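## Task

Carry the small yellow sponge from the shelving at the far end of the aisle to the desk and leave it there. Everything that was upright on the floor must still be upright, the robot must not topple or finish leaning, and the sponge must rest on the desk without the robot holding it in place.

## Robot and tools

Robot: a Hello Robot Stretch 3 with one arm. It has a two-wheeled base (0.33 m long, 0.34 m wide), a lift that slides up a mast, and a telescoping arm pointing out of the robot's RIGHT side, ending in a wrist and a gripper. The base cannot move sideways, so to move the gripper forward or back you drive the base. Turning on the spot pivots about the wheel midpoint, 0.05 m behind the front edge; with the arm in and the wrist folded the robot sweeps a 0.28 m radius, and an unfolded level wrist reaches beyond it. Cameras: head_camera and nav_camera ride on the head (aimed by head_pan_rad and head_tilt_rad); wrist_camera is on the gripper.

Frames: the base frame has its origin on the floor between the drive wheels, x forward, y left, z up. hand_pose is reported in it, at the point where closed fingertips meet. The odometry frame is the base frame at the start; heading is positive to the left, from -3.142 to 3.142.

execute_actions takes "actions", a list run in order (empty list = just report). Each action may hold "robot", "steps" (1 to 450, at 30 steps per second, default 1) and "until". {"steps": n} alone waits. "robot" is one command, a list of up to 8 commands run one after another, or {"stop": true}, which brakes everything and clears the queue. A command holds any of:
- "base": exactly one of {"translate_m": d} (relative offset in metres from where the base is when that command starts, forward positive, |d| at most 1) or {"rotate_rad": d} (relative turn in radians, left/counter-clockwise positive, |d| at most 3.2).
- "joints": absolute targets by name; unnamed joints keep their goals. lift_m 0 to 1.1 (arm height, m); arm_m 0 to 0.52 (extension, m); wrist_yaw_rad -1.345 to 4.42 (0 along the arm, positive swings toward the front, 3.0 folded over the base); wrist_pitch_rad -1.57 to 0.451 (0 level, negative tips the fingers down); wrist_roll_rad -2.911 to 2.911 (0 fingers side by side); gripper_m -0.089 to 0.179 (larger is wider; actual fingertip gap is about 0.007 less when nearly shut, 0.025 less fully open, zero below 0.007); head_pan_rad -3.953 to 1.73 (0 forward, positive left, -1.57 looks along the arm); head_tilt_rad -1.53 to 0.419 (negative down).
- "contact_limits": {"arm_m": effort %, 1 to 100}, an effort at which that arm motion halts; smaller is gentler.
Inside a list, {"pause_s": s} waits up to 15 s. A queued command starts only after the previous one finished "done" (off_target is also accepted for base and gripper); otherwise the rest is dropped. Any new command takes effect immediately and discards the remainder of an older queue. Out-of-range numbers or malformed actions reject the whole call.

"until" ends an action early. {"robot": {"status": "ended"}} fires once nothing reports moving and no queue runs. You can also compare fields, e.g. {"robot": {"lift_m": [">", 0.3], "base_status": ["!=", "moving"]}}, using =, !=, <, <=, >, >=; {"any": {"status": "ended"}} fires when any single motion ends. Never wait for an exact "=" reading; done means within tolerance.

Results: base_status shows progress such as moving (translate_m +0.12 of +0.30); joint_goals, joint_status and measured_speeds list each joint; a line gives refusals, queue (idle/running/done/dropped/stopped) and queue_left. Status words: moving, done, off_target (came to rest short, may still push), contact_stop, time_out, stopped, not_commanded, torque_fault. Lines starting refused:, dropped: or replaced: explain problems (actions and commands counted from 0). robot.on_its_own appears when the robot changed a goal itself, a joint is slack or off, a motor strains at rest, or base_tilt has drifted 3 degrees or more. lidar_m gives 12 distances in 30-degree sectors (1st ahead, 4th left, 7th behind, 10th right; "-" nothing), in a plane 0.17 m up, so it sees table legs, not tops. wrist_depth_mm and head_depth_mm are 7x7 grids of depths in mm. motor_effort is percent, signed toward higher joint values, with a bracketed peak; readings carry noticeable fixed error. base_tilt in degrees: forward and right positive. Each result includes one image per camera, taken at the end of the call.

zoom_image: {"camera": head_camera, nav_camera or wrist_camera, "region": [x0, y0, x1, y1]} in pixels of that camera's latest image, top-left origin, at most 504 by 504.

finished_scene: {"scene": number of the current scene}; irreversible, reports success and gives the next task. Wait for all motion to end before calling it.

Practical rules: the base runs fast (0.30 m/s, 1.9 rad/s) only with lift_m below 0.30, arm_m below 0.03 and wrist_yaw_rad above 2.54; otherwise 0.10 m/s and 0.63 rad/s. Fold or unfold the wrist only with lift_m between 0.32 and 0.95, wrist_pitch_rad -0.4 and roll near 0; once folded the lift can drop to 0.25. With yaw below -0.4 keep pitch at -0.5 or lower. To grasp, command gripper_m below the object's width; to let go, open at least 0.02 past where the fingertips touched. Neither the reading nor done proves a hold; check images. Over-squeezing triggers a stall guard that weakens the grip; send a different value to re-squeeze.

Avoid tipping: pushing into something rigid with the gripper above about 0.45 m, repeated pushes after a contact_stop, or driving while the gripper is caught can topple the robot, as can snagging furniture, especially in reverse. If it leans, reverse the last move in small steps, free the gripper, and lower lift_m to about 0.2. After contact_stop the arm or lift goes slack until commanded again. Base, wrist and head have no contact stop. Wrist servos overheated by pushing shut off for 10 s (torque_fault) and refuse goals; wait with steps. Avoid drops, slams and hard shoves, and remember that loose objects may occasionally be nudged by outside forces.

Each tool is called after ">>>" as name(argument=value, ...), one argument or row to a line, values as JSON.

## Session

>>> execute_actions(
  actions=[],
)

Scene clock: 0.00 s.
robot.base_odometry: x=+0.000 y=+0.000 heading=+0.000 (m, m, rad; robot's odometry frame)
robot.turned_by_wheels: +0.000 (rad since the last result)
robot.turned_by_imu: +0.000 (rad since the last result)
robot.base_tilt: forward=-0.7 right=-0.1 (deg)
robot.lidar_m: 1.86 0.83 0.93 0.91 2.91 2.29 1.69 1.65 0.96 0.87 0.87 1.03
robot.head_depth_mm: 1668 1666 1641 1658 1661 1633 1631 / 1894 2089 2072 2074 2053 2040 2022 / 1951 2616 2714 2699 2747 2735 2339 / 1967 2673 2668 2724 2673 2636 2311 / 1961 2614 2631 2636 2628 2608 2341 / 1967 2593 2555 2587 2577 2610 2309 / 1977 2517 2449 2496 2536 2559 2176
robot.base_status: not_commanded
robot.joint_positions: lift_m=+0.406 arm_m=+0.002 wrist_yaw_rad=+2.882 wrist_pitch_rad=-0.355 wrist_roll_rad=-0.019 gripper_m=+0.037 head_pan_rad=+0.003 head_tilt_rad=+0.002
robot.joint_goals: lift_m=+0.406 arm_m=+0.002 wrist_yaw_rad=+2.882 wrist_pitch_rad=-0.355 wrist_roll_rad=-0.019 gripper_m=+0.037 head_pan_rad=+0.003 head_tilt_rad=+0.002
robot.joint_status: lift_m=not_commanded arm_m=not_commanded wrist_yaw_rad=not_commanded wrist_pitch_rad=not_commanded wrist_roll_rad=not_commanded gripper_m=not_commanded head_pan_rad=not_commanded head_tilt_rad=not_commanded
robot.measured_speeds: translate_m=+0.000 rotate_rad=+0.000 lift_m=+0.000 arm_m=+0.000 wrist_yaw_rad=+0.000 wrist_pitch_rad=+0.000 wrist_roll_rad=+0.000 head_pan_rad=+0.000 head_tilt_rad=+0.000
robot: refusals=0 queue=idle queue_left=0
robot.motor_effort: left_wheel=+1 right_wheel=-1 lift_m=+20 arm_m=+0 wrist_yaw_rad=+0 wrist_pitch_rad=+5 wrist_roll_rad=+0 gripper_m=+0 head_pan_rad=+0 head_tilt_rad=+2 (%)
robot.hand_pose: x=+0.0383 y=+0.0771 z=+0.4326 quat_wxyz=(+0.214, +0.699, +0.036, +0.681) (m; robot's base frame)
robot.wrist_depth_mm: - - - - - 760 632 / - - 954 - - 797 685 / - - - - - 852 776 / - - - - - 886 895 / 866 - 873 832 861 828 806 / 720 - - 694 703 673 662 / 594 590 586 589 574 574 556
pictures: head_camera (sideways: a quarter turn clockwise sets it upright), nav_camera (sideways: a quarter turn counterclockwise sets it upright), wrist_camera
Images, in order (width x height): head_camera 896x504, nav_camera 672x504, wrist_camera 644x364.

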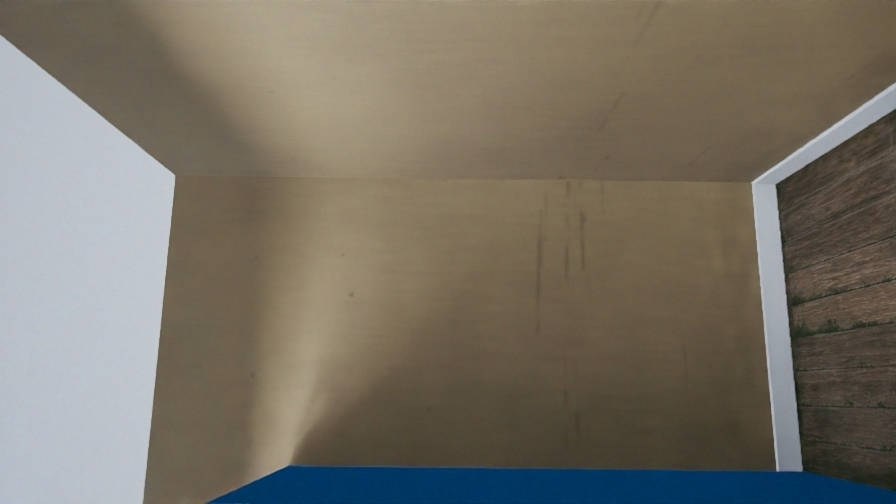

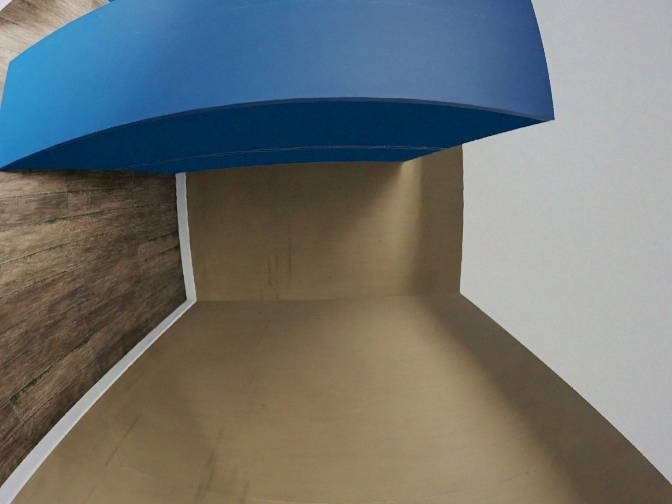

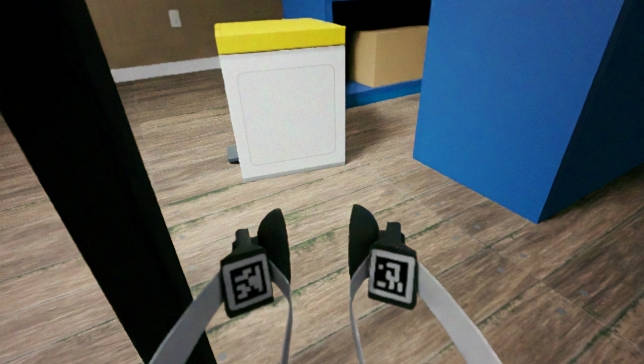

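>>> execute_actions(
  actions=[
    {"robot":{"joints":{"head_pan_rad":-3.9,"head_tilt_rad":-0.5,"lift_m":0.28}},"steps":150,"until":{"robot":{"status":"ended"}}},
  ],
)

Scene clock: 2.33 s.
robot.base_odometry: x=+0.000 y=+0.000 heading=+0.000 (m, m, rad; robot's odometry frame)
robot.turned_by_wheels: +0.000 (rad since the last result)
robot.turned_by_imu: +0.000 (rad since the last result)
robot.base_tilt: forward=-0.7 right=-0.1 (deg)
robot.lidar_m: 1.86 0.83 0.94 0.91 2.91 2.30 1.69 1.65 0.97 0.87 0.87 1.03
robot.head_depth_mm: - - - - - - - / 2719 2884 3130 2911 2132 - - / 2915 3095 3376 2753 2035 1609 1339 / 2998 3251 3521 2761 2045 1612 1333 / 2849 2991 3274 2774 2051 1615 1333 / 2542 2556 2764 2565 2045 1611 1334 / 2287 2301 2587 2623 2041 1610 1328
robot.base_status: not_commanded
robot.joint_positions: lift_m=+0.281 arm_m=+0.002 wrist_yaw_rad=+2.882 wrist_pitch_rad=-0.356 wrist_roll_rad=-0.019 gripper_m=+0.037 head_pan_rad=-3.893 head_tilt_rad=-0.494
robot.joint_goals: lift_m=+0.280 arm_m=+0.002 wrist_yaw_rad=+2.882 wrist_pitch_rad=-0.356 wrist_roll_rad=-0.019 gripper_m=+0.037 head_pan_rad=-3.900 head_tilt_rad=-0.500
robot.joint_status: lift_m=done arm_m=not_commanded wrist_yaw_rad=not_commanded wrist_pitch_rad=not_commanded wrist_roll_rad=not_commanded gripper_m=not_commanded head_pan_rad=done head_tilt_rad=done
robot.measured_speeds: translate_m=+0.000 rotate_rad=+0.000 lift_m=+0.000 arm_m=+0.000 wrist_yaw_rad=+0.000 wrist_pitch_rad=+0.000 wrist_roll_rad=+0.000 head_pan_rad=+0.000 head_tilt_rad=+0.000
robot: refusals=0 queue=done queue_left=0
robot.motor_effort: left_wheel=+1(0) right_wheel=+0(1) lift_m=+9(21) arm_m=+0(0) wrist_yaw_rad=+0(0) wrist_pitch_rad=+5(5) wrist_roll_rad=+0(1) gripper_m=+0(0) head_pan_rad=-4(51) head_tilt_rad=-4(41) (%)
robot.hand_pose: x=+0.0383 y=+0.0771 z=+0.3075 quat_wxyz=(+0.214, +0.699, +0.036, +0.681) (m; robot's base frame)
robot.wrist_depth_mm: - - 870 907 - 775 626 / - - 938 995 - 813 680 / - - 984 - - 863 763 / 869 863 829 826 810 776 767 / 665 - 666 650 654 623 616 / 546 - - 527 526 514 507 / 458 - - 458 444 439 433
pictures: head_camera (sideways: a quarter turn clockwise sets it upright), nav_camera (sideways: a quarter turn counterclockwise sets it upright), wrist_camera
Images, in order (width x height): head_camera 896x504, nav_camera 672x504, wrist_camera 644x364.

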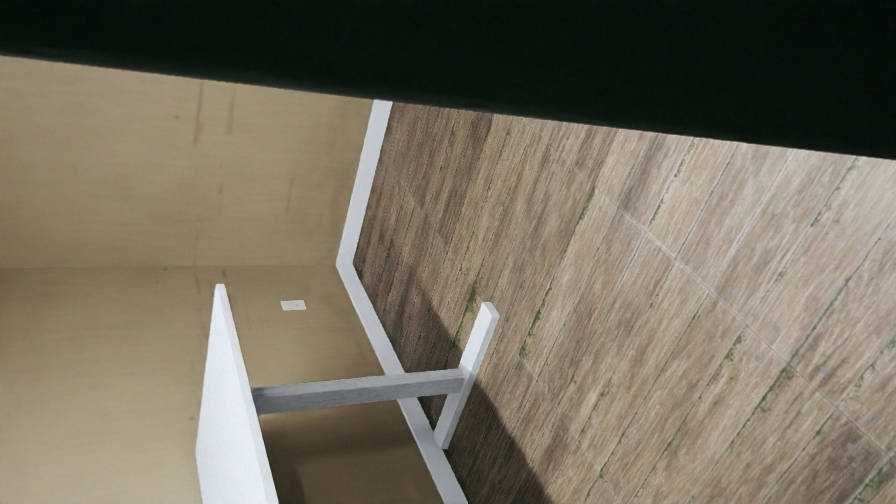

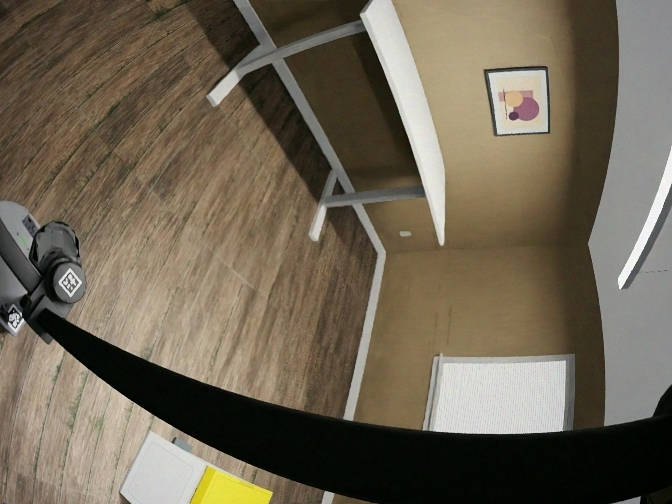

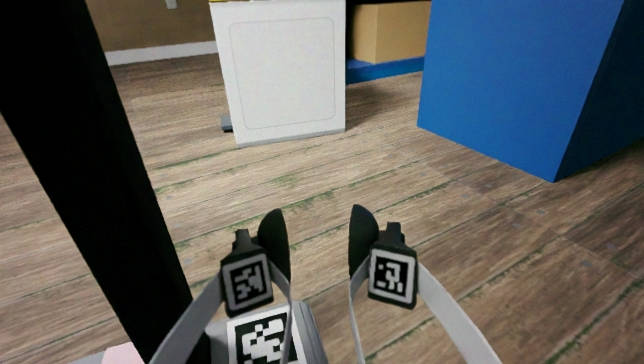

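>>> execute_actions(
  actions=[
    {"robot":{"joints":{"head_pan_rad":1.3,"head_tilt_rad":-0.5}},"steps":150,"until":{"robot":{"status":"ended"}}},
  ],
)

Scene clock: 5.30 s.
robot.base_odometry: x=+0.000 y=+0.000 heading=+0.000 (m, m, rad; robot's odometry frame)
robot.turned_by_wheels: +0.000 (rad since the last result)
robot.turned_by_imu: -0.001 (rad since the last result)
robot.base_tilt: forward=-0.6 right=-0.1 (deg)
robot.lidar_m: 1.86 0.84 0.94 0.91 2.90 2.30 1.69 1.65 0.97 0.87 0.87 1.03
robot.head_depth_mm: 1932 1667 2171 1942 1173 1249 1285 / 1866 1616 2250 1991 2031 1619 1335 / 1769 1705 2107 2041 1995 1575 1325 / 1414 1547 1678 1860 1324 1285 1329 / 2642 2875 3156 2638 1326 1232 1323 / 2572 2780 3066 2755 1433 1490 1337 / 2484 2663 2886 2755 2037 1608 1336
robot.base_status: not_commanded
robot.joint_positions: lift_m=+0.281 arm_m=+0.002 wrist_yaw_rad=+2.882 wrist_pitch_rad=-0.356 wrist_roll_rad=-0.019 gripper_m=+0.037 head_pan_rad=+1.293 head_tilt_rad=-0.494
robot.joint_goals: lift_m=+0.280 arm_m=+0.002 wrist_yaw_rad=+2.882 wrist_pitch_rad=-0.356 wrist_roll_rad=-0.019 gripper_m=+0.037 head_pan_rad=+1.300 head_tilt_rad=-0.500
robot.joint_status: lift_m=done arm_m=not_commanded wrist_yaw_rad=not_commanded wrist_pitch_rad=not_commanded wrist_roll_rad=not_commanded gripper_m=not_commanded head_pan_rad=done head_tilt_rad=done
robot.measured_speeds: translate_m=+0.000 rotate_rad=+0.000 lift_m=+0.000 arm_m=+0.000 wrist_yaw_rad=+0.000 wrist_pitch_rad=+0.000 wrist_roll_rad=+0.000 head_pan_rad=+0.000 head_tilt_rad=+0.000
robot: refusals=0 queue=done queue_left=0
robot.motor_effort: left_wheel=+1(1) right_wheel=+0(1) lift_m=+10(9) arm_m=+0(0) wrist_yaw_rad=+1(0) wrist_pitch_rad=+5(5) wrist_roll_rad=+0(0) gripper_m=-1(0) head_pan_rad=+4(53) head_tilt_rad=-4(4) (%)
robot.hand_pose: x=+0.0383 y=+0.0771 z=+0.3075 quat_wxyz=(+0.214, +0.699, +0.036, +0.681) (m; robot's base frame)
robot.wrist_depth_mm: - - 856 907 - 767 640 / - - 932 979 - 806 699 / - - - - - 845 768 / 864 865 867 818 798 800 792 / 667 - 675 638 656 623 610 / 544 - - 525 529 517 506 / 465 - - 459 443 434 437
pictures: head_camera (sideways: a quarter turn clockwise sets it upright), nav_camera (sideways: a quarter turn counterclockwise sets it upright), wrist_camera
Images, in order (width x height): head_camera 896x504, nav_camera 672x504, wrist_camera 644x364.

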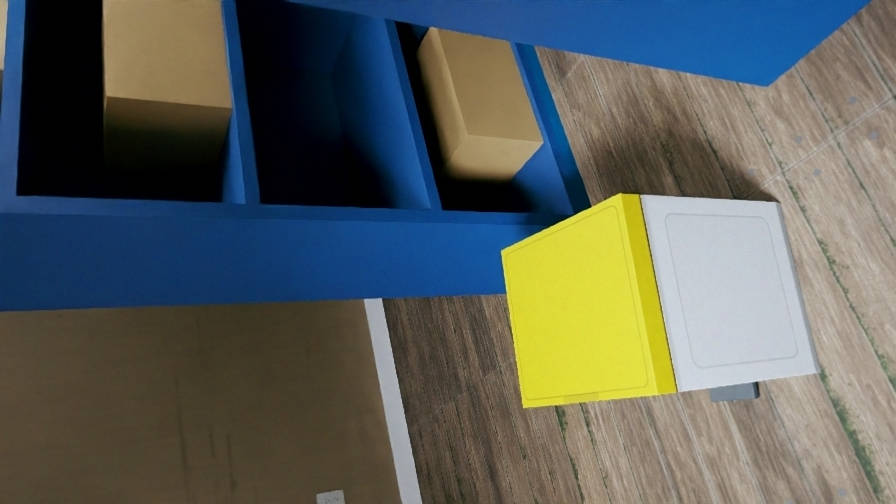

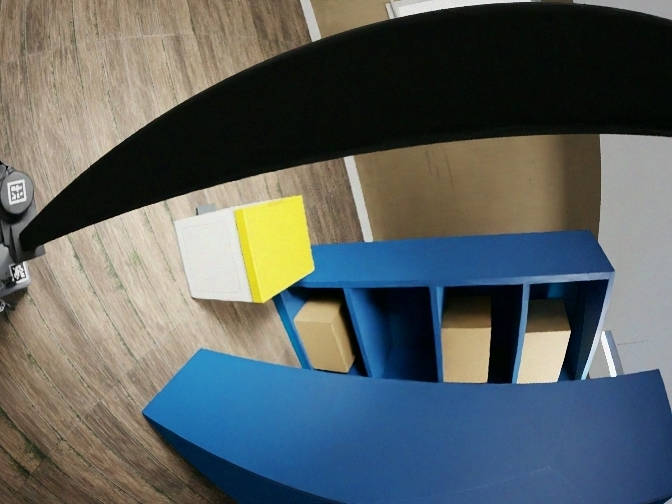

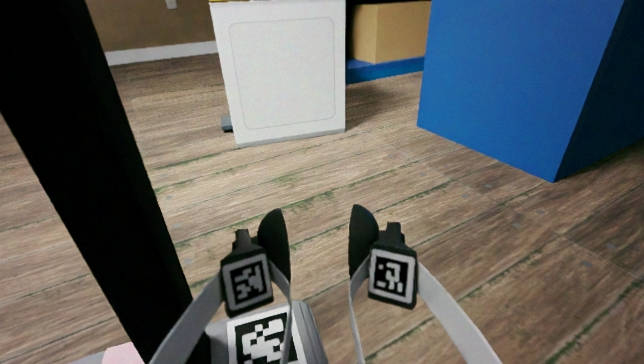

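>>> execute_actions(
  actions=[
    {"robot":{"base":{"rotate_rad":1.5708},"joints":{"head_pan_rad":0,"head_tilt_rad":-0.7}},"steps":150,"until":{"robot":{"status":"ended"}}},
  ],
)

Scene clock: 7.90 s.
robot.base_odometry: x=+0.000 y=+0.000 heading=+1.571 (m, m, rad; robot's odometry frame)
robot.turned_by_wheels: +1.571 (rad since the last result)
robot.turned_by_imu: +1.549 (rad since the last result)
robot.base_tilt: forward=-0.6 right=+0.0 (deg)
robot.lidar_m: 0.91 2.90 2.30 1.69 1.69 0.97 0.87 0.87 1.02 1.81 0.83 0.93
robot.head_depth_mm: 1398 1474 1675 1899 1614 1391 1202 / 2627 1876 1955 1320 1318 1391 1200 / 2632 2951 2643 1319 1325 1388 1202 / 2601 2885 2652 1905 1564 1389 1206 / 2496 2846 2646 2031 1654 1379 1203 / 2518 2752 2634 2028 1648 1387 1203 / 2411 2720 2647 2038 1648 1389 1203
robot.base_status: done (rotate_rad +1.5707 of +1.5708)
robot.joint_positions: lift_m=+0.281 arm_m=+0.002 wrist_yaw_rad=+2.882 wrist_pitch_rad=-0.356 wrist_roll_rad=-0.019 gripper_m=+0.037 head_pan_rad=+0.007 head_tilt_rad=-0.692
robot.joint_goals: lift_m=+0.280 arm_m=+0.002 wrist_yaw_rad=+2.882 wrist_pitch_rad=-0.356 wrist_roll_rad=-0.019 gripper_m=+0.037 head_pan_rad=+0.000 head_tilt_rad=-0.700
robot.joint_status: lift_m=done arm_m=not_commanded wrist_yaw_rad=not_commanded wrist_pitch_rad=not_commanded wrist_roll_rad=not_commanded gripper_m=not_commanded head_pan_rad=done head_tilt_rad=done
robot.measured_speeds: translate_m=+0.000 rotate_rad=+0.000 lift_m=+0.000 arm_m=+0.000 wrist_yaw_rad=+0.000 wrist_pitch_rad=+0.000 wrist_roll_rad=+0.000 head_pan_rad=+0.000 head_tilt_rad=+0.000
robot: refusals=0 queue=done queue_left=0
robot.motor_effort: left_wheel=-1(5) right_wheel=+1(8) lift_m=+10(10) arm_m=+0(0) wrist_yaw_rad=+1(0) wrist_pitch_rad=+5(5) wrist_roll_rad=+1(0) gripper_m=+0(1) head_pan_rad=-4(50) head_tilt_rad=-6(29) (%)
robot.hand_pose: x=+0.0383 y=+0.0771 z=+0.3075 quat_wxyz=(+0.214, +0.699, +0.036, +0.681) (m; robot's base frame)
robot.wrist_depth_mm: - - - - - - - / - - - - - - - / - - - - - - - / 870 861 820 822 819 776 767 / 688 - 674 636 671 612 599 / 547 - - 525 526 512 506 / 463 - - 448 441 444 434
pictures: head_camera (sideways: a quarter turn clockwise sets it upright), nav_camera (sideways: a quarter turn counterclockwise sets it upright), wrist_camera
Images, in order (width x height): head_camera 896x504, nav_camera 672x504, wrist_camera 644x364.

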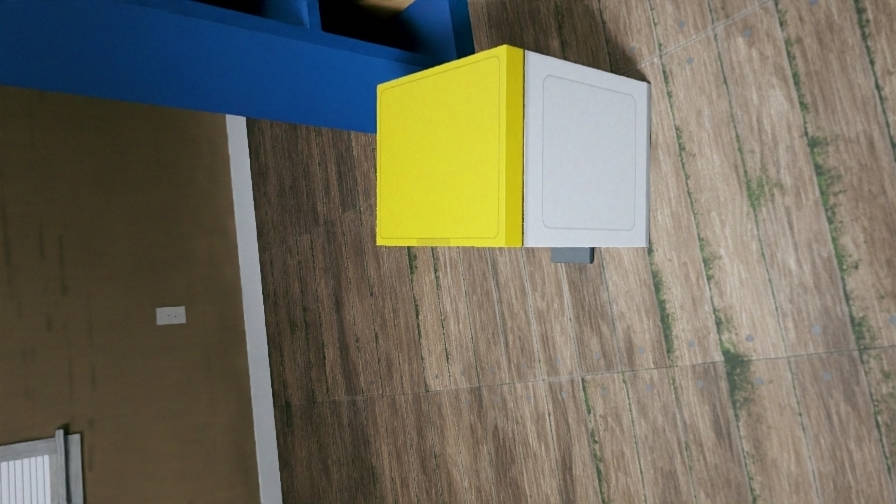

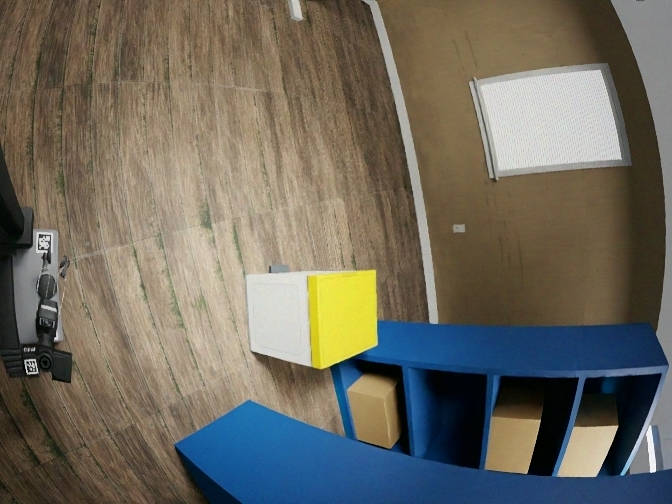

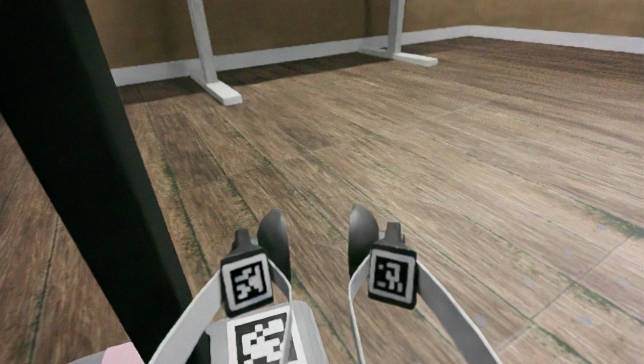

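>>> execute_actions(
  actions=[
    {"robot":[{"base":{"rotate_rad":-0.328}},{"base":{"translate_m":0.528}},{"base":{"rotate_rad":0.328}},{"base":{"translate_m":0.3}},{"joints":{"lift_m":0.33}},{"base":{"translate_m":0.68}}],"steps":450,"until":{"robot":{"status":"ended"}}},
    {"steps":200,"until":{"robot":{"status":"ended"}}},
  ],
)

Scene clock: 26.47 s.
robot.base_odometry: x=+0.170 y=+1.480 heading=+1.571 (m, m, rad; robot's odometry frame)
robot.turned_by_wheels: +0.000 (rad since the last result)
robot.turned_by_imu: -0.006 (rad since the last result)
robot.base_tilt: forward=-0.6 right=-0.1 (deg)
robot.lidar_m: - - 0.15 2.20 2.41 2.57 2.26 0.74 0.92 0.27 0.15 -
robot.head_depth_mm: 1415 1594 1835 1988 577 607 651 / 1394 1554 1773 1973 1640 1388 780 / 1348 1527 1732 1921 1654 1388 779 / 1321 1480 1679 1915 1656 1391 781 / 1290 1437 1636 1863 1641 1386 782 / 1264 1414 1609 1838 1648 1386 812 / 1237 1384 1554 1786 1645 1400 1200
robot.base_status: done (translate_m +0.6800 of +0.6800)
robot.joint_positions: lift_m=+0.329 arm_m=+0.002 wrist_yaw_rad=+2.986 wrist_pitch_rad=-0.362 wrist_roll_rad=-0.019 gripper_m=+0.037 head_pan_rad=+0.007 head_tilt_rad=-0.692
robot.joint_goals: lift_m=+0.330 arm_m=+0.002 wrist_yaw_rad=+2.986 wrist_pitch_rad=-0.362 wrist_roll_rad=-0.019 gripper_m=+0.037 head_pan_rad=+0.000 head_tilt_rad=-0.700
robot.joint_status: lift_m=done arm_m=not_commanded wrist_yaw_rad=not_commanded wrist_pitch_rad=not_commanded wrist_roll_rad=not_commanded gripper_m=not_commanded head_pan_rad=done head_tilt_rad=done
robot.measured_speeds: translate_m=+0.000 rotate_rad=+0.000 lift_m=+0.000 arm_m=+0.000 wrist_yaw_rad=+0.000 wrist_pitch_rad=+0.000 wrist_roll_rad=+0.000 head_pan_rad=+0.000 head_tilt_rad=+0.000
robot: refusals=0 queue=done queue_left=0
robot.on_its_own: wrist_yaw_rad is held at +2.970, not at its first target +2.882, by its stall guard, which is not easing now
robot.motor_effort: left_wheel=+3(12) right_wheel=+5(17) lift_m=+29(28) arm_m=+0(0) wrist_yaw_rad=-10(33) wrist_pitch_rad=+7(8) wrist_roll_rad=+0(0) gripper_m=+4(11) head_pan_rad=-3(4) head_tilt_rad=-6(6) (%)
robot.hand_pose: x=+0.0146 y=+0.0814 z=+0.3549 quat_wxyz=(+0.181, +0.696, +0.075, +0.690) (m; robot's base frame)
robot.wrist_depth_mm: - - - - 136 116 108 / - - - - 117 72 57 / - - - - 122 74 53 / 963 920 928 861 129 77 54 / 744 742 770 704 123 79 56 / 607 594 - 574 117 82 57 / 511 514 - 429 167 83 58
pictures: head_camera (sideways: a quarter turn clockwise sets it upright), nav_camera (sideways: a quarter turn counterclockwise sets it upright), wrist_camera
Images, in order (width x height): head_camera 896x504, nav_camera 672x504, wrist_camera 644x364.

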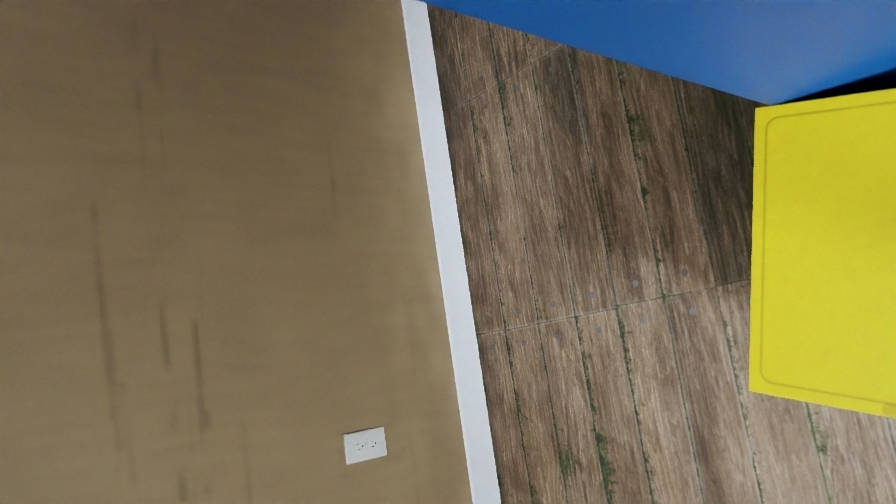

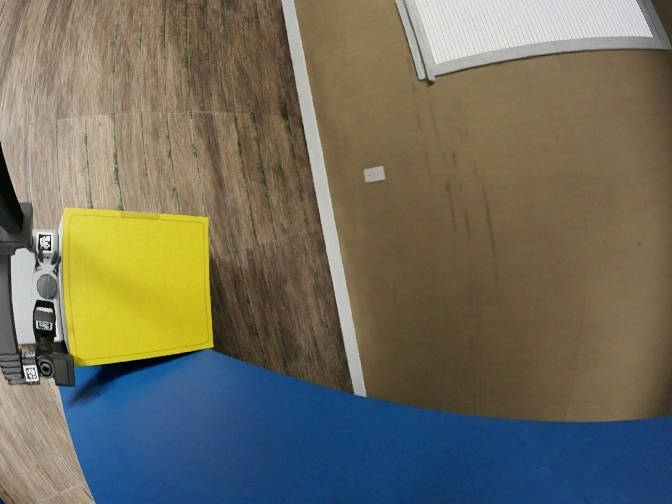

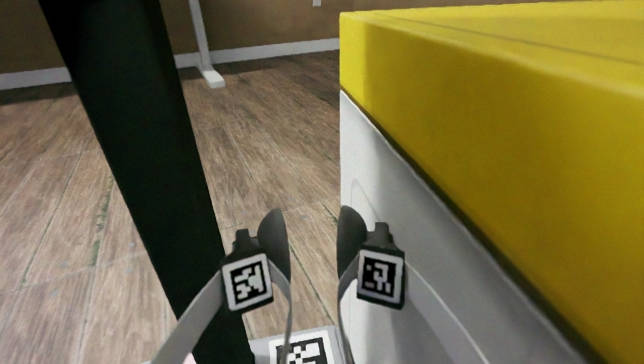

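>>> execute_actions(
  actions=[
    {"robot":[{"base":{"translate_m":-0.33},"joints":{"lift_m":0.25,"wrist_yaw_rad":2.9}},{"base":{"rotate_rad":-1.5708},"joints":{"head_tilt_rad":-0.3}},{"base":{"translate_m":0.8}}],"steps":450,"until":{"robot":{"status":"ended"}}},
  ],
)

Scene clock: 43.90 s.
robot.base_odometry: x=+0.970 y=+1.150 heading=+0.000 (m, m, rad; robot's odometry frame)
robot.turned_by_wheels: -1.571 (rad since the last result)
robot.turned_by_imu: -1.553 (rad since the last result)
robot.base_tilt: forward=-0.6 right=-0.1 (deg)
robot.lidar_m: 0.49 0.86 0.51 0.45 0.45 0.58 2.98 0.43 0.46 0.20 0.20 0.24
robot.head_depth_mm: 385 408 432 462 495 480 388 / 386 409 427 455 483 495 554 / 565 973 1357 895 581 603 631 / 820 1286 1355 1137 1493 1213 1189 / 1224 1289 1371 1451 1531 1651 1552 / 1217 1283 1354 1428 1518 1613 1536 / 1193 1262 1324 1397 1486 1592 1539
robot.base_status: done (translate_m +0.8000 of +0.8000)
robot.joint_positions: lift_m=+0.251 arm_m=+0.002 wrist_yaw_rad=+2.901 wrist_pitch_rad=-0.357 wrist_roll_rad=-0.019 gripper_m=+0.037 head_pan_rad=+0.007 head_tilt_rad=-0.309
robot.joint_goals: lift_m=+0.250 arm_m=+0.002 wrist_yaw_rad=+2.900 wrist_pitch_rad=-0.357 wrist_roll_rad=-0.019 gripper_m=+0.037 head_pan_rad=+0.000 head_tilt_rad=-0.300
robot.joint_status: lift_m=done arm_m=not_commanded wrist_yaw_rad=done wrist_pitch_rad=not_commanded wrist_roll_rad=not_commanded gripper_m=not_commanded head_pan_rad=done head_tilt_rad=done
robot.measured_speeds: translate_m=+0.000 rotate_rad=+0.000 lift_m=+0.000 arm_m=+0.000 wrist_yaw_rad=+0.000 wrist_pitch_rad=+0.000 wrist_roll_rad=+0.000 head_pan_rad=+0.000 head_tilt_rad=+0.000
robot: refusals=0 queue=done queue_left=0
robot.motor_effort: left_wheel=+3(9) right_wheel=-2(8) lift_m=+10(29) arm_m=-1(1) wrist_yaw_rad=+0(20) wrist_pitch_rad=+5(7) wrist_roll_rad=+0(0) gripper_m=+0(6) head_pan_rad=-3(3) head_tilt_rad=+5(38) (%)
robot.hand_pose: x=+0.0339 y=+0.0781 z=+0.2773 quat_wxyz=(+0.208, +0.699, +0.043, +0.683) (m; robot's base frame)
robot.wrist_depth_mm: - 534 473 546 618 737 - / - 427 474 546 681 793 - / - 467 511 597 722 875 921 / 633 - 545 647 698 736 718 / 492 - 562 592 610 575 577 / 460 - - 493 491 478 474 / 439 - - 423 412 407 399
pictures: head_camera (sideways: a quarter turn clockwise sets it upright), nav_camera (sideways: a quarter turn counterclockwise sets it upright), wrist_camera
Images, in order (width x height): head_camera 896x504, nav_camera 672x504, wrist_camera 644x364.

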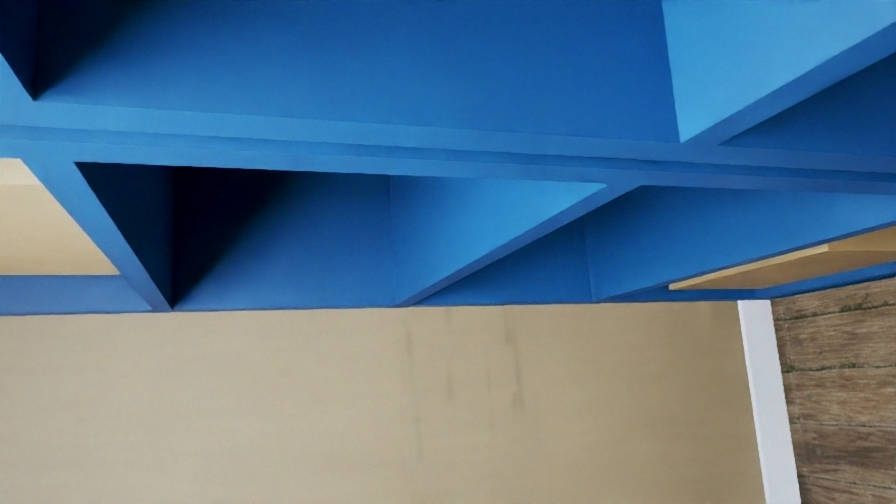

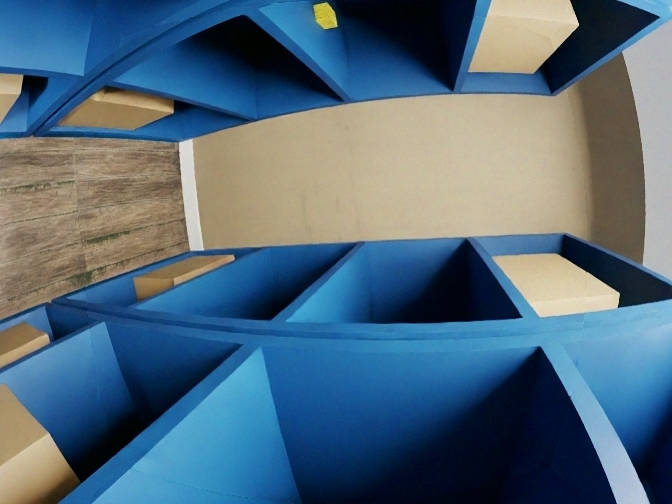

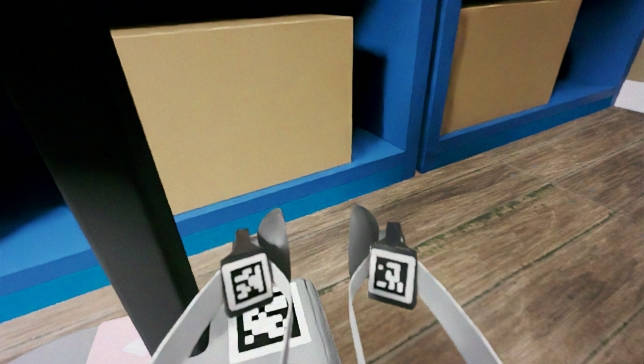

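>>> execute_actions(
  actions=[
    {"robot":[{"base":{"rotate_rad":-0.25}},{"base":{"translate_m":-0.5}},{"base":{"rotate_rad":-2.89},"joints":{"head_pan_rad":-1.57,"head_tilt_rad":-0.6}},{"base":{"translate_m":-0.8}}],"steps":450,"until":{"robot":{"status":"ended"}}},
  ],
)

Scene clock: 56.80 s.
robot.base_odometry: x=+1.285 y=+1.275 heading=-3.140 (m, m, rad; robot's odometry frame)
robot.turned_by_wheels: -3.140 (rad since the last result)
robot.turned_by_imu: -1.359 (rad since the last result)
robot.base_tilt: forward=-0.6 right=-0.1 (deg)
robot.lidar_m: 1.26 0.24 0.25 0.65 1.37 0.99 0.28 0.26 0.27 2.33 2.78 2.94
robot.head_depth_mm: 2353 2640 2775 2293 1799 1484 1255 / 2354 2585 2855 2306 1796 1473 1252 / 2351 2580 2881 2274 1801 1467 1252 / 2355 2608 2894 2329 1782 1478 1250 / 2336 2526 2811 2285 1785 1477 1254 / 2333 2605 2881 2301 1800 1477 1258 / 2344 2600 2866 2306 1806 1471 1256
robot.base_status: done (translate_m -0.8000 of -0.8000)
robot.joint_positions: lift_m=+0.250 arm_m=+0.002 wrist_yaw_rad=+2.900 wrist_pitch_rad=-0.358 wrist_roll_rad=-0.019 gripper_m=+0.037 head_pan_rad=-1.570 head_tilt_rad=-0.600
robot.joint_goals: lift_m=+0.250 arm_m=+0.002 wrist_yaw_rad=+2.900 wrist_pitch_rad=-0.358 wrist_roll_rad=-0.019 gripper_m=+0.037 head_pan_rad=-1.570 head_tilt_rad=-0.600
robot.joint_status: lift_m=done arm_m=not_commanded wrist_yaw_rad=done wrist_pitch_rad=not_commanded wrist_roll_rad=not_commanded gripper_m=not_commanded head_pan_rad=done head_tilt_rad=done
robot.measured_speeds: translate_m=+0.000 rotate_rad=+0.000 lift_m=+0.000 arm_m=+0.000 wrist_yaw_rad=+0.000 wrist_pitch_rad=+0.000 wrist_roll_rad=+0.000 head_pan_rad=+0.000 head_tilt_rad=+0.000
robot: refusals=0 queue=done queue_left=0
robot.motor_effort: left_wheel=+0(62) right_wheel=-1(73) lift_m=+20(27) arm_m=+0(1) wrist_yaw_rad=+1(4) wrist_pitch_rad=+6(8) wrist_roll_rad=+0(1) gripper_m=+0(0) head_pan_rad=+1(52) head_tilt_rad=+0(34) (%)
robot.hand_pose: x=+0.0341 y=+0.0779 z=+0.2762 quat_wxyz=(+0.209, +0.699, +0.044, +0.682) (m; robot's base frame)
robot.wrist_depth_mm: - - - 549 289 236 258 / - - - 594 307 260 289 / - - - 678 323 285 326 / 778 - 762 667 339 323 367 / 612 - 607 600 341 369 429 / 504 - - 489 383 428 465 / 437 - - 424 404 402 401
pictures: head_camera (sideways: a quarter turn clockwise sets it upright), nav_camera (sideways: a quarter turn counterclockwise sets it upright), wrist_camera
Images, in order (width x height): head_camera 896x504, nav_camera 672x504, wrist_camera 644x364.

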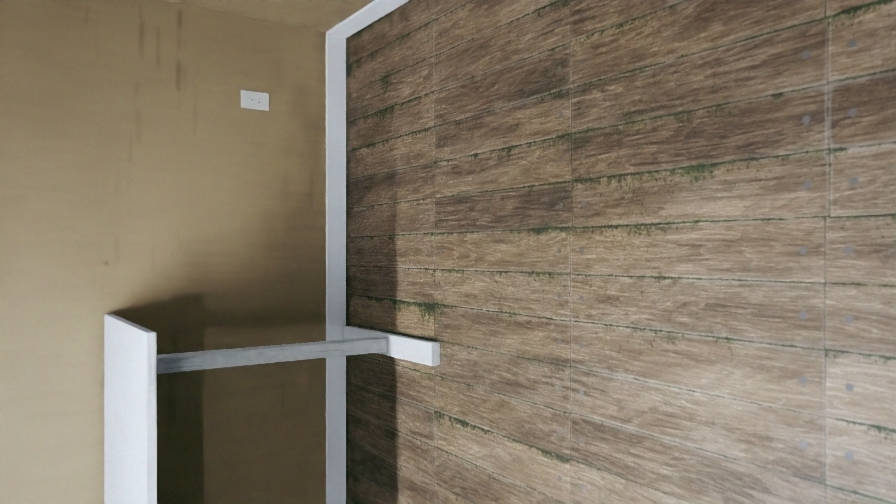

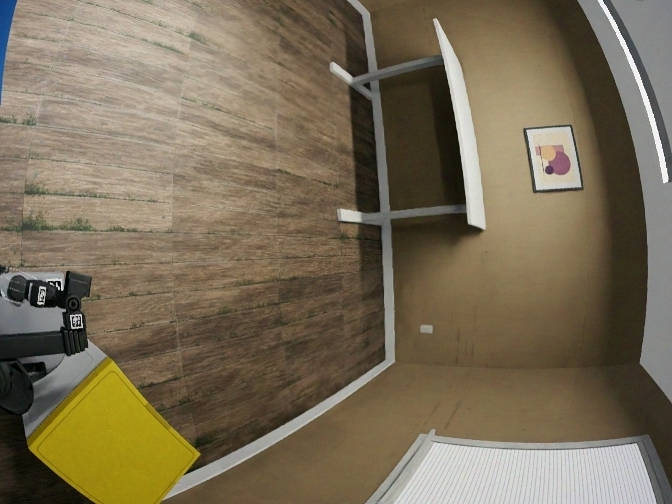

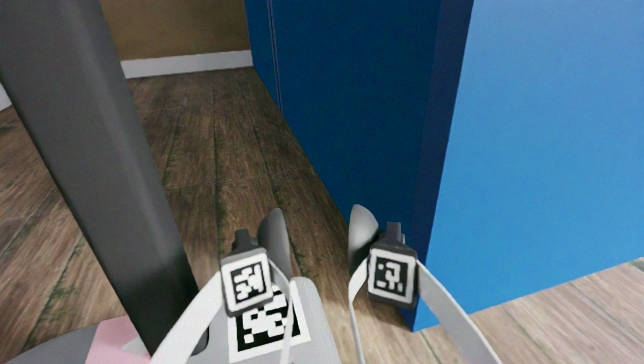

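>>> execute_actions(
  actions=[
    {"robot":{"base":{"translate_m":0.3},"joints":{"head_pan_rad":-2.9,"head_tilt_rad":-0.9}},"steps":150,"until":{"robot":{"status":"ended"}}},
  ],
)

Scene clock: 59.43 s.
robot.base_odometry: x=+0.985 y=+1.275 heading=-3.138 (m, m, rad; robot's odometry frame)
robot.turned_by_wheels: +0.001 (rad since the last result)
robot.turned_by_imu: +0.001 (rad since the last result)
robot.base_tilt: forward=-0.7 right=-0.1 (deg)
robot.lidar_m: 0.96 0.25 0.18 0.17 0.18 1.30 0.54 0.52 1.74 2.30 2.62 2.63
robot.head_depth_mm: 1086 1242 1460 1621 1431 1260 1146 / 1111 1277 1515 1627 1355 1267 - / 1139 1310 1473 1073 1121 1268 - / 1167 1356 1513 1073 1046 1265 1189 / 1196 1400 1615 1099 1257 1281 1170 / 1225 1431 1714 1655 1426 1267 1137 / 1248 1472 1822 1662 1432 1272 1142
robot.base_status: done (translate_m +0.3000 of +0.3000)
robot.joint_positions: lift_m=+0.250 arm_m=+0.002 wrist_yaw_rad=+2.900 wrist_pitch_rad=-0.358 wrist_roll_rad=-0.019 gripper_m=+0.037 head_pan_rad=-2.893 head_tilt_rad=-0.889
robot.joint_goals: lift_m=+0.250 arm_m=+0.002 wrist_yaw_rad=+2.900 wrist_pitch_rad=-0.358 wrist_roll_rad=-0.019 gripper_m=+0.037 head_pan_rad=-2.900 head_tilt_rad=-0.900
robot.joint_status: lift_m=done arm_m=not_commanded wrist_yaw_rad=done wrist_pitch_rad=not_commanded wrist_roll_rad=not_commanded gripper_m=not_commanded head_pan_rad=done head_tilt_rad=done
robot.measured_speeds: translate_m=+0.000 rotate_rad=+0.000 lift_m=+0.000 arm_m=+0.000 wrist_yaw_rad=+0.000 wrist_pitch_rad=+0.000 wrist_roll_rad=+0.000 head_pan_rad=+0.000 head_tilt_rad=+0.000
robot: refusals=0 queue=done queue_left=0
robot.on_its_own: left_wheel is at rest, and its effort (+24) is outside its rest range (-18 to +18); right_wheel is at rest, and its effort (-19) is outside its rest range (-18 to +18)
robot.motor_effort: left_wheel=+24(26) right_wheel=-19(21) lift_m=+20(20) arm_m=+0(0) wrist_yaw_rad=+0(1) wrist_pitch_rad=+6(6) wrist_roll_rad=+0(0) gripper_m=+0(1) head_pan_rad=-4(52) head_tilt_rad=-7(38) (%)
robot.hand_pose: x=+0.0341 y=+0.0779 z=+0.2762 quat_wxyz=(+0.209, +0.699, +0.044, +0.682) (m; robot's base frame)
robot.wrist_depth_mm: - 177 189 202 221 241 267 / - 190 202 220 241 267 783 / - 206 218 240 262 294 819 / 720 - 239 264 292 330 723 / 592 - 256 290 330 376 568 / 507 - - 329 379 436 467 / 442 - - 381 406 405 401
pictures: head_camera (sideways: a quarter turn clockwise sets it upright), nav_camera (sideways: a quarter turn counterclockwise sets it upright), wrist_camera
Images, in order (width x height): head_camera 896x504, nav_camera 672x504, wrist_camera 644x364.

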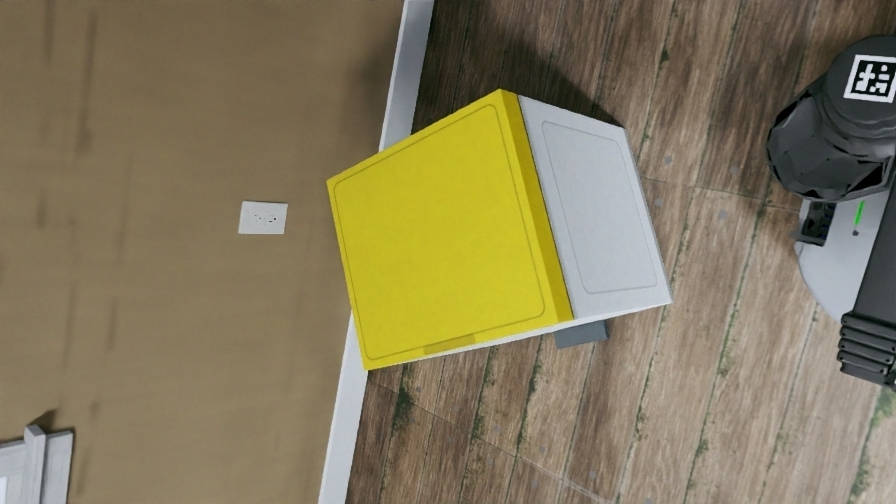

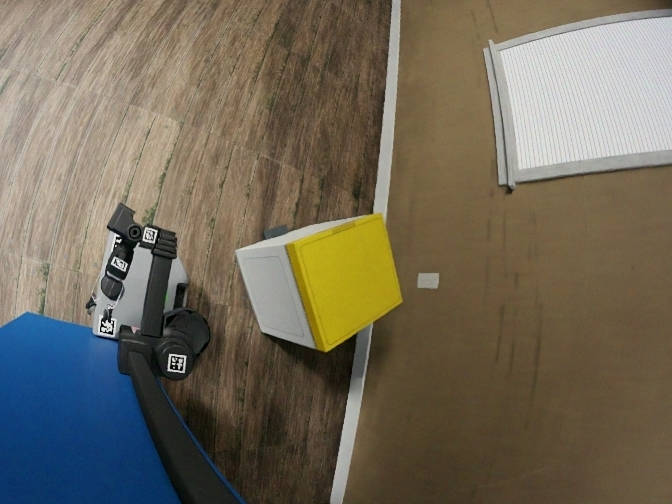

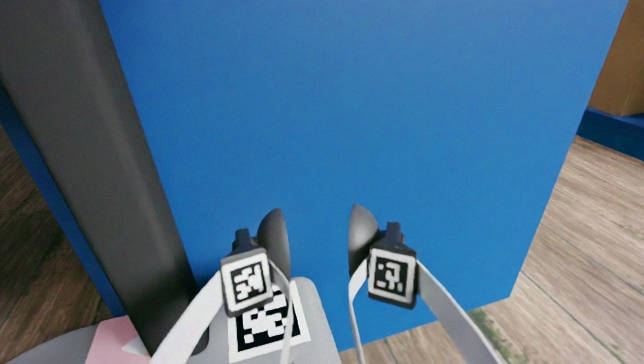

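>>> execute_actions(
  actions=[
    {"robot":{"base":{"translate_m":0.42},"joints":{"head_pan_rad":0,"head_tilt_rad":-0.6}},"steps":150,"until":{"robot":{"status":"ended"}}},
  ],
)

Scene clock: 63.13 s.
robot.base_odometry: x=+0.565 y=+1.274 heading=-3.140 (m, m, rad; robot's odometry frame)
robot.turned_by_wheels: -0.001 (rad since the last result)
robot.turned_by_imu: -0.003 (rad since the last result)
robot.base_tilt: forward=-0.6 right=-0.1 (deg)
robot.lidar_m: 0.76 0.56 0.76 0.50 0.22 0.25 0.92 0.92 2.32 2.30 2.44 2.20
robot.head_depth_mm: 1819 1998 2236 2302 1778 1465 1247 / 1806 1989 2214 2287 1814 1469 1246 / 1804 1987 2242 2277 1790 1477 1244 / 1794 1990 2209 2281 1787 1476 1247 / 1804 1999 2232 2283 1785 1435 1247 / 1737 1908 891 894 890 885 1055 / 594 592 590 597 679 842 1178
robot.base_status: done (translate_m +0.4200 of +0.4200)
robot.joint_positions: lift_m=+0.250 arm_m=+0.002 wrist_yaw_rad=+2.900 wrist_pitch_rad=-0.358 wrist_roll_rad=-0.019 gripper_m=+0.037 head_pan_rad=-0.007 head_tilt_rad=-0.605
robot.joint_goals: lift_m=+0.250 arm_m=+0.002 wrist_yaw_rad=+2.900 wrist_pitch_rad=-0.358 wrist_roll_rad=-0.019 gripper_m=+0.037 head_pan_rad=+0.000 head_tilt_rad=-0.600
robot.joint_status: lift_m=done arm_m=not_commanded wrist_yaw_rad=done wrist_pitch_rad=not_commanded wrist_roll_rad=not_commanded gripper_m=not_commanded head_pan_rad=done head_tilt_rad=done
robot.measured_speeds: translate_m=+0.000 rotate_rad=+0.000 lift_m=+0.000 arm_m=+0.000 wrist_yaw_rad=+0.000 wrist_pitch_rad=+0.000 wrist_roll_rad=+0.000 head_pan_rad=+0.000 head_tilt_rad=+0.000
robot: refusals=0 queue=done queue_left=0
robot.motor_effort: left_wheel=+1(33) right_wheel=+0(20) lift_m=+20(20) arm_m=+0(0) wrist_yaw_rad=+1(0) wrist_pitch_rad=+6(6) wrist_roll_rad=+0(0) gripper_m=-1(0) head_pan_rad=+4(49) head_tilt_rad=+3(31) (%)
robot.hand_pose: x=+0.0341 y=+0.0779 z=+0.2762 quat_wxyz=(+0.209, +0.699, +0.044, +0.682) (m; robot's base frame)
robot.wrist_depth_mm: - 757 - - 906 656 679 / - 507 - - 985 712 780 / - 532 977 - 934 746 774 / 209 - 750 752 758 666 544 / 229 - 606 594 603 568 522 / 249 - - 489 483 475 468 / 262 - - 429 409 408 396
pictures: head_camera (sideways: a quarter turn clockwise sets it upright), nav_camera (sideways: a quarter turn counterclockwise sets it upright), wrist_camera
Images, in order (width x height): head_camera 896x504, nav_camera 672x504, wrist_camera 644x364.

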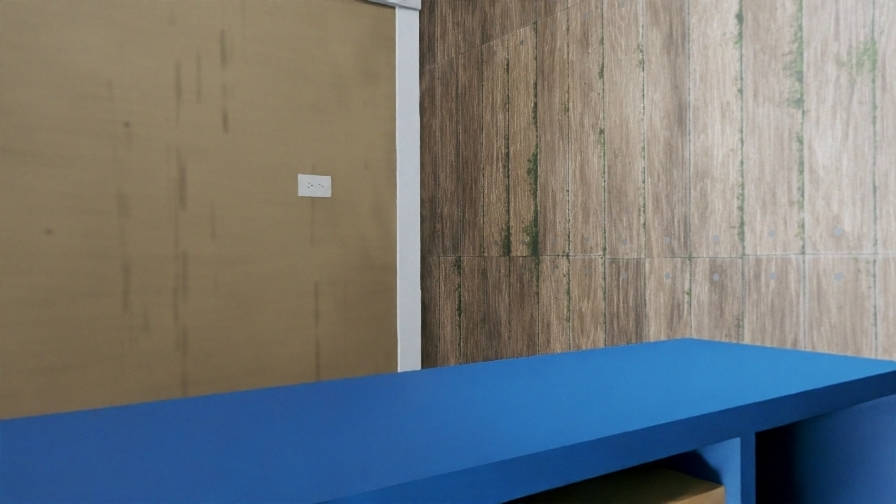

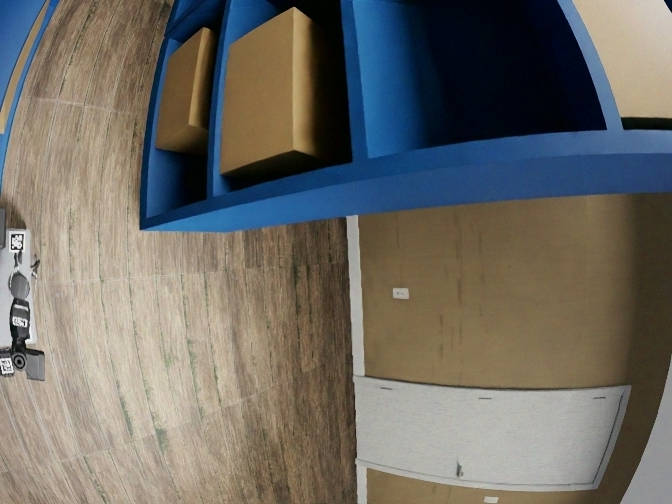

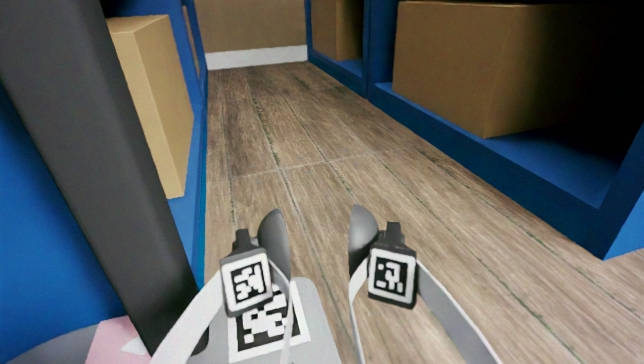

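>>> execute_actions(
  actions=[
    {"robot":[{"base":{"translate_m":0.17}},{"base":{"rotate_rad":-1.6}}],"steps":250,"until":{"robot":{"status":"ended"}}},
  ],
)

Scene clock: 67.80 s.
robot.base_odometry: x=+0.395 y=+1.274 heading=+1.543 (m, m, rad; robot's odometry frame)
robot.turned_by_wheels: -1.600 (rad since the last result)
robot.turned_by_imu: -1.580 (rad since the last result)
robot.base_tilt: forward=-0.6 right=-0.1 (deg)
robot.lidar_m: 2.34 2.38 2.03 0.82 0.64 0.63 1.16 0.56 0.32 0.64 1.20 2.52
robot.head_depth_mm: 2379 2574 2840 2276 1789 1469 1247 / 2318 2532 2803 2271 1790 1472 1248 / 2341 2589 2833 2259 1800 1474 1246 / 2312 2598 2845 2288 1787 1471 1246 / 2301 2550 2841 2279 1790 1469 1250 / 2309 2559 2852 2279 1790 1473 1252 / 2299 2576 2755 2292 1787 1473 1247
robot.base_status: done (rotate_rad -1.5999 of -1.6000)
robot.joint_positions: lift_m=+0.250 arm_m=+0.002 wrist_yaw_rad=+2.900 wrist_pitch_rad=-0.358 wrist_roll_rad=-0.019 gripper_m=+0.037 head_pan_rad=-0.007 head_tilt_rad=-0.605
robot.joint_goals: lift_m=+0.250 arm_m=+0.002 wrist_yaw_rad=+2.900 wrist_pitch_rad=-0.358 wrist_roll_rad=-0.019 gripper_m=+0.037 head_pan_rad=+0.000 head_tilt_rad=-0.600
robot.joint_status: lift_m=done arm_m=not_commanded wrist_yaw_rad=done wrist_pitch_rad=not_commanded wrist_roll_rad=not_commanded gripper_m=not_commanded head_pan_rad=done head_tilt_rad=done
robot.measured_speeds: translate_m=+0.000 rotate_rad=+0.000 lift_m=+0.000 arm_m=+0.000 wrist_yaw_rad=+0.000 wrist_pitch_rad=+0.000 wrist_roll_rad=+0.000 head_pan_rad=+0.000 head_tilt_rad=+0.000
robot: refusals=0 queue=done queue_left=0
robot.motor_effort: left_wheel=+1(9) right_wheel=-2(8) lift_m=+20(20) arm_m=-1(1) wrist_yaw_rad=+0(1) wrist_pitch_rad=+6(6) wrist_roll_rad=+1(0) gripper_m=+0(0) head_pan_rad=+4(4) head_tilt_rad=+2(3) (%)
robot.hand_pose: x=+0.0341 y=+0.0779 z=+0.2762 quat_wxyz=(+0.209, +0.699, +0.044, +0.682) (m; robot's base frame)
robot.wrist_depth_mm: - - - - - - - / - - - - - - - / - - - - 988 - 953 / 478 - 765 746 745 722 707 / 474 - 624 596 604 576 563 / 440 - - 484 484 477 473 / 438 - - 426 412 401 400
pictures: head_camera (sideways: a quarter turn clockwise sets it upright), nav_camera (sideways: a quarter turn counterclockwise sets it upright), wrist_camera
Images, in order (width x height): head_camera 896x504, nav_camera 672x504, wrist_camera 644x364.

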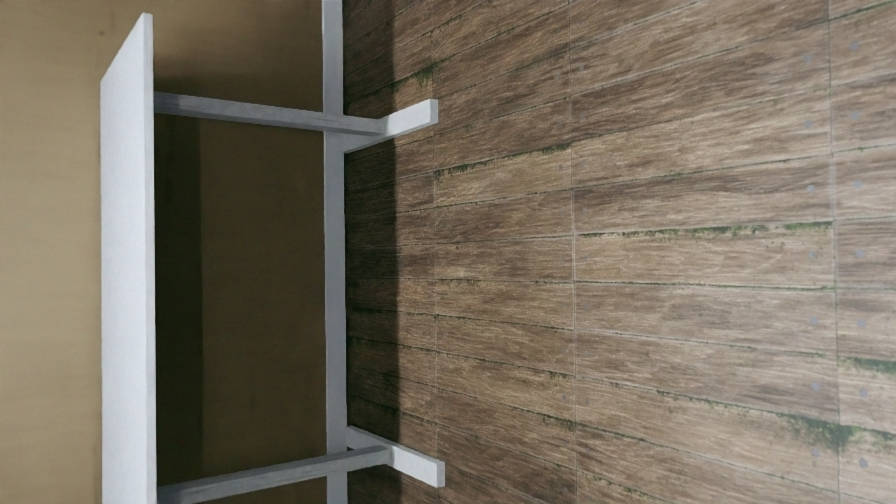

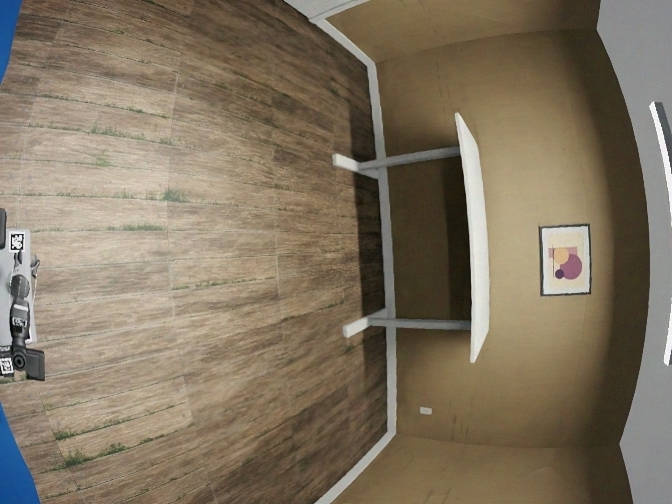

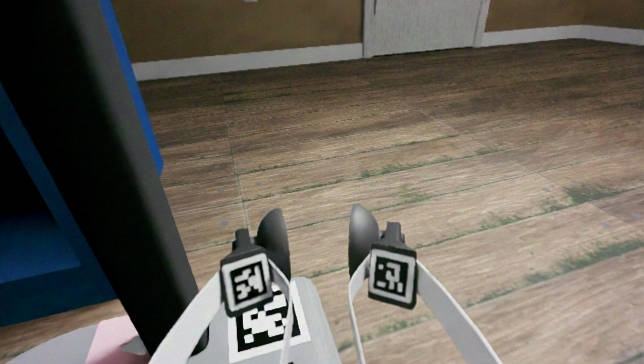

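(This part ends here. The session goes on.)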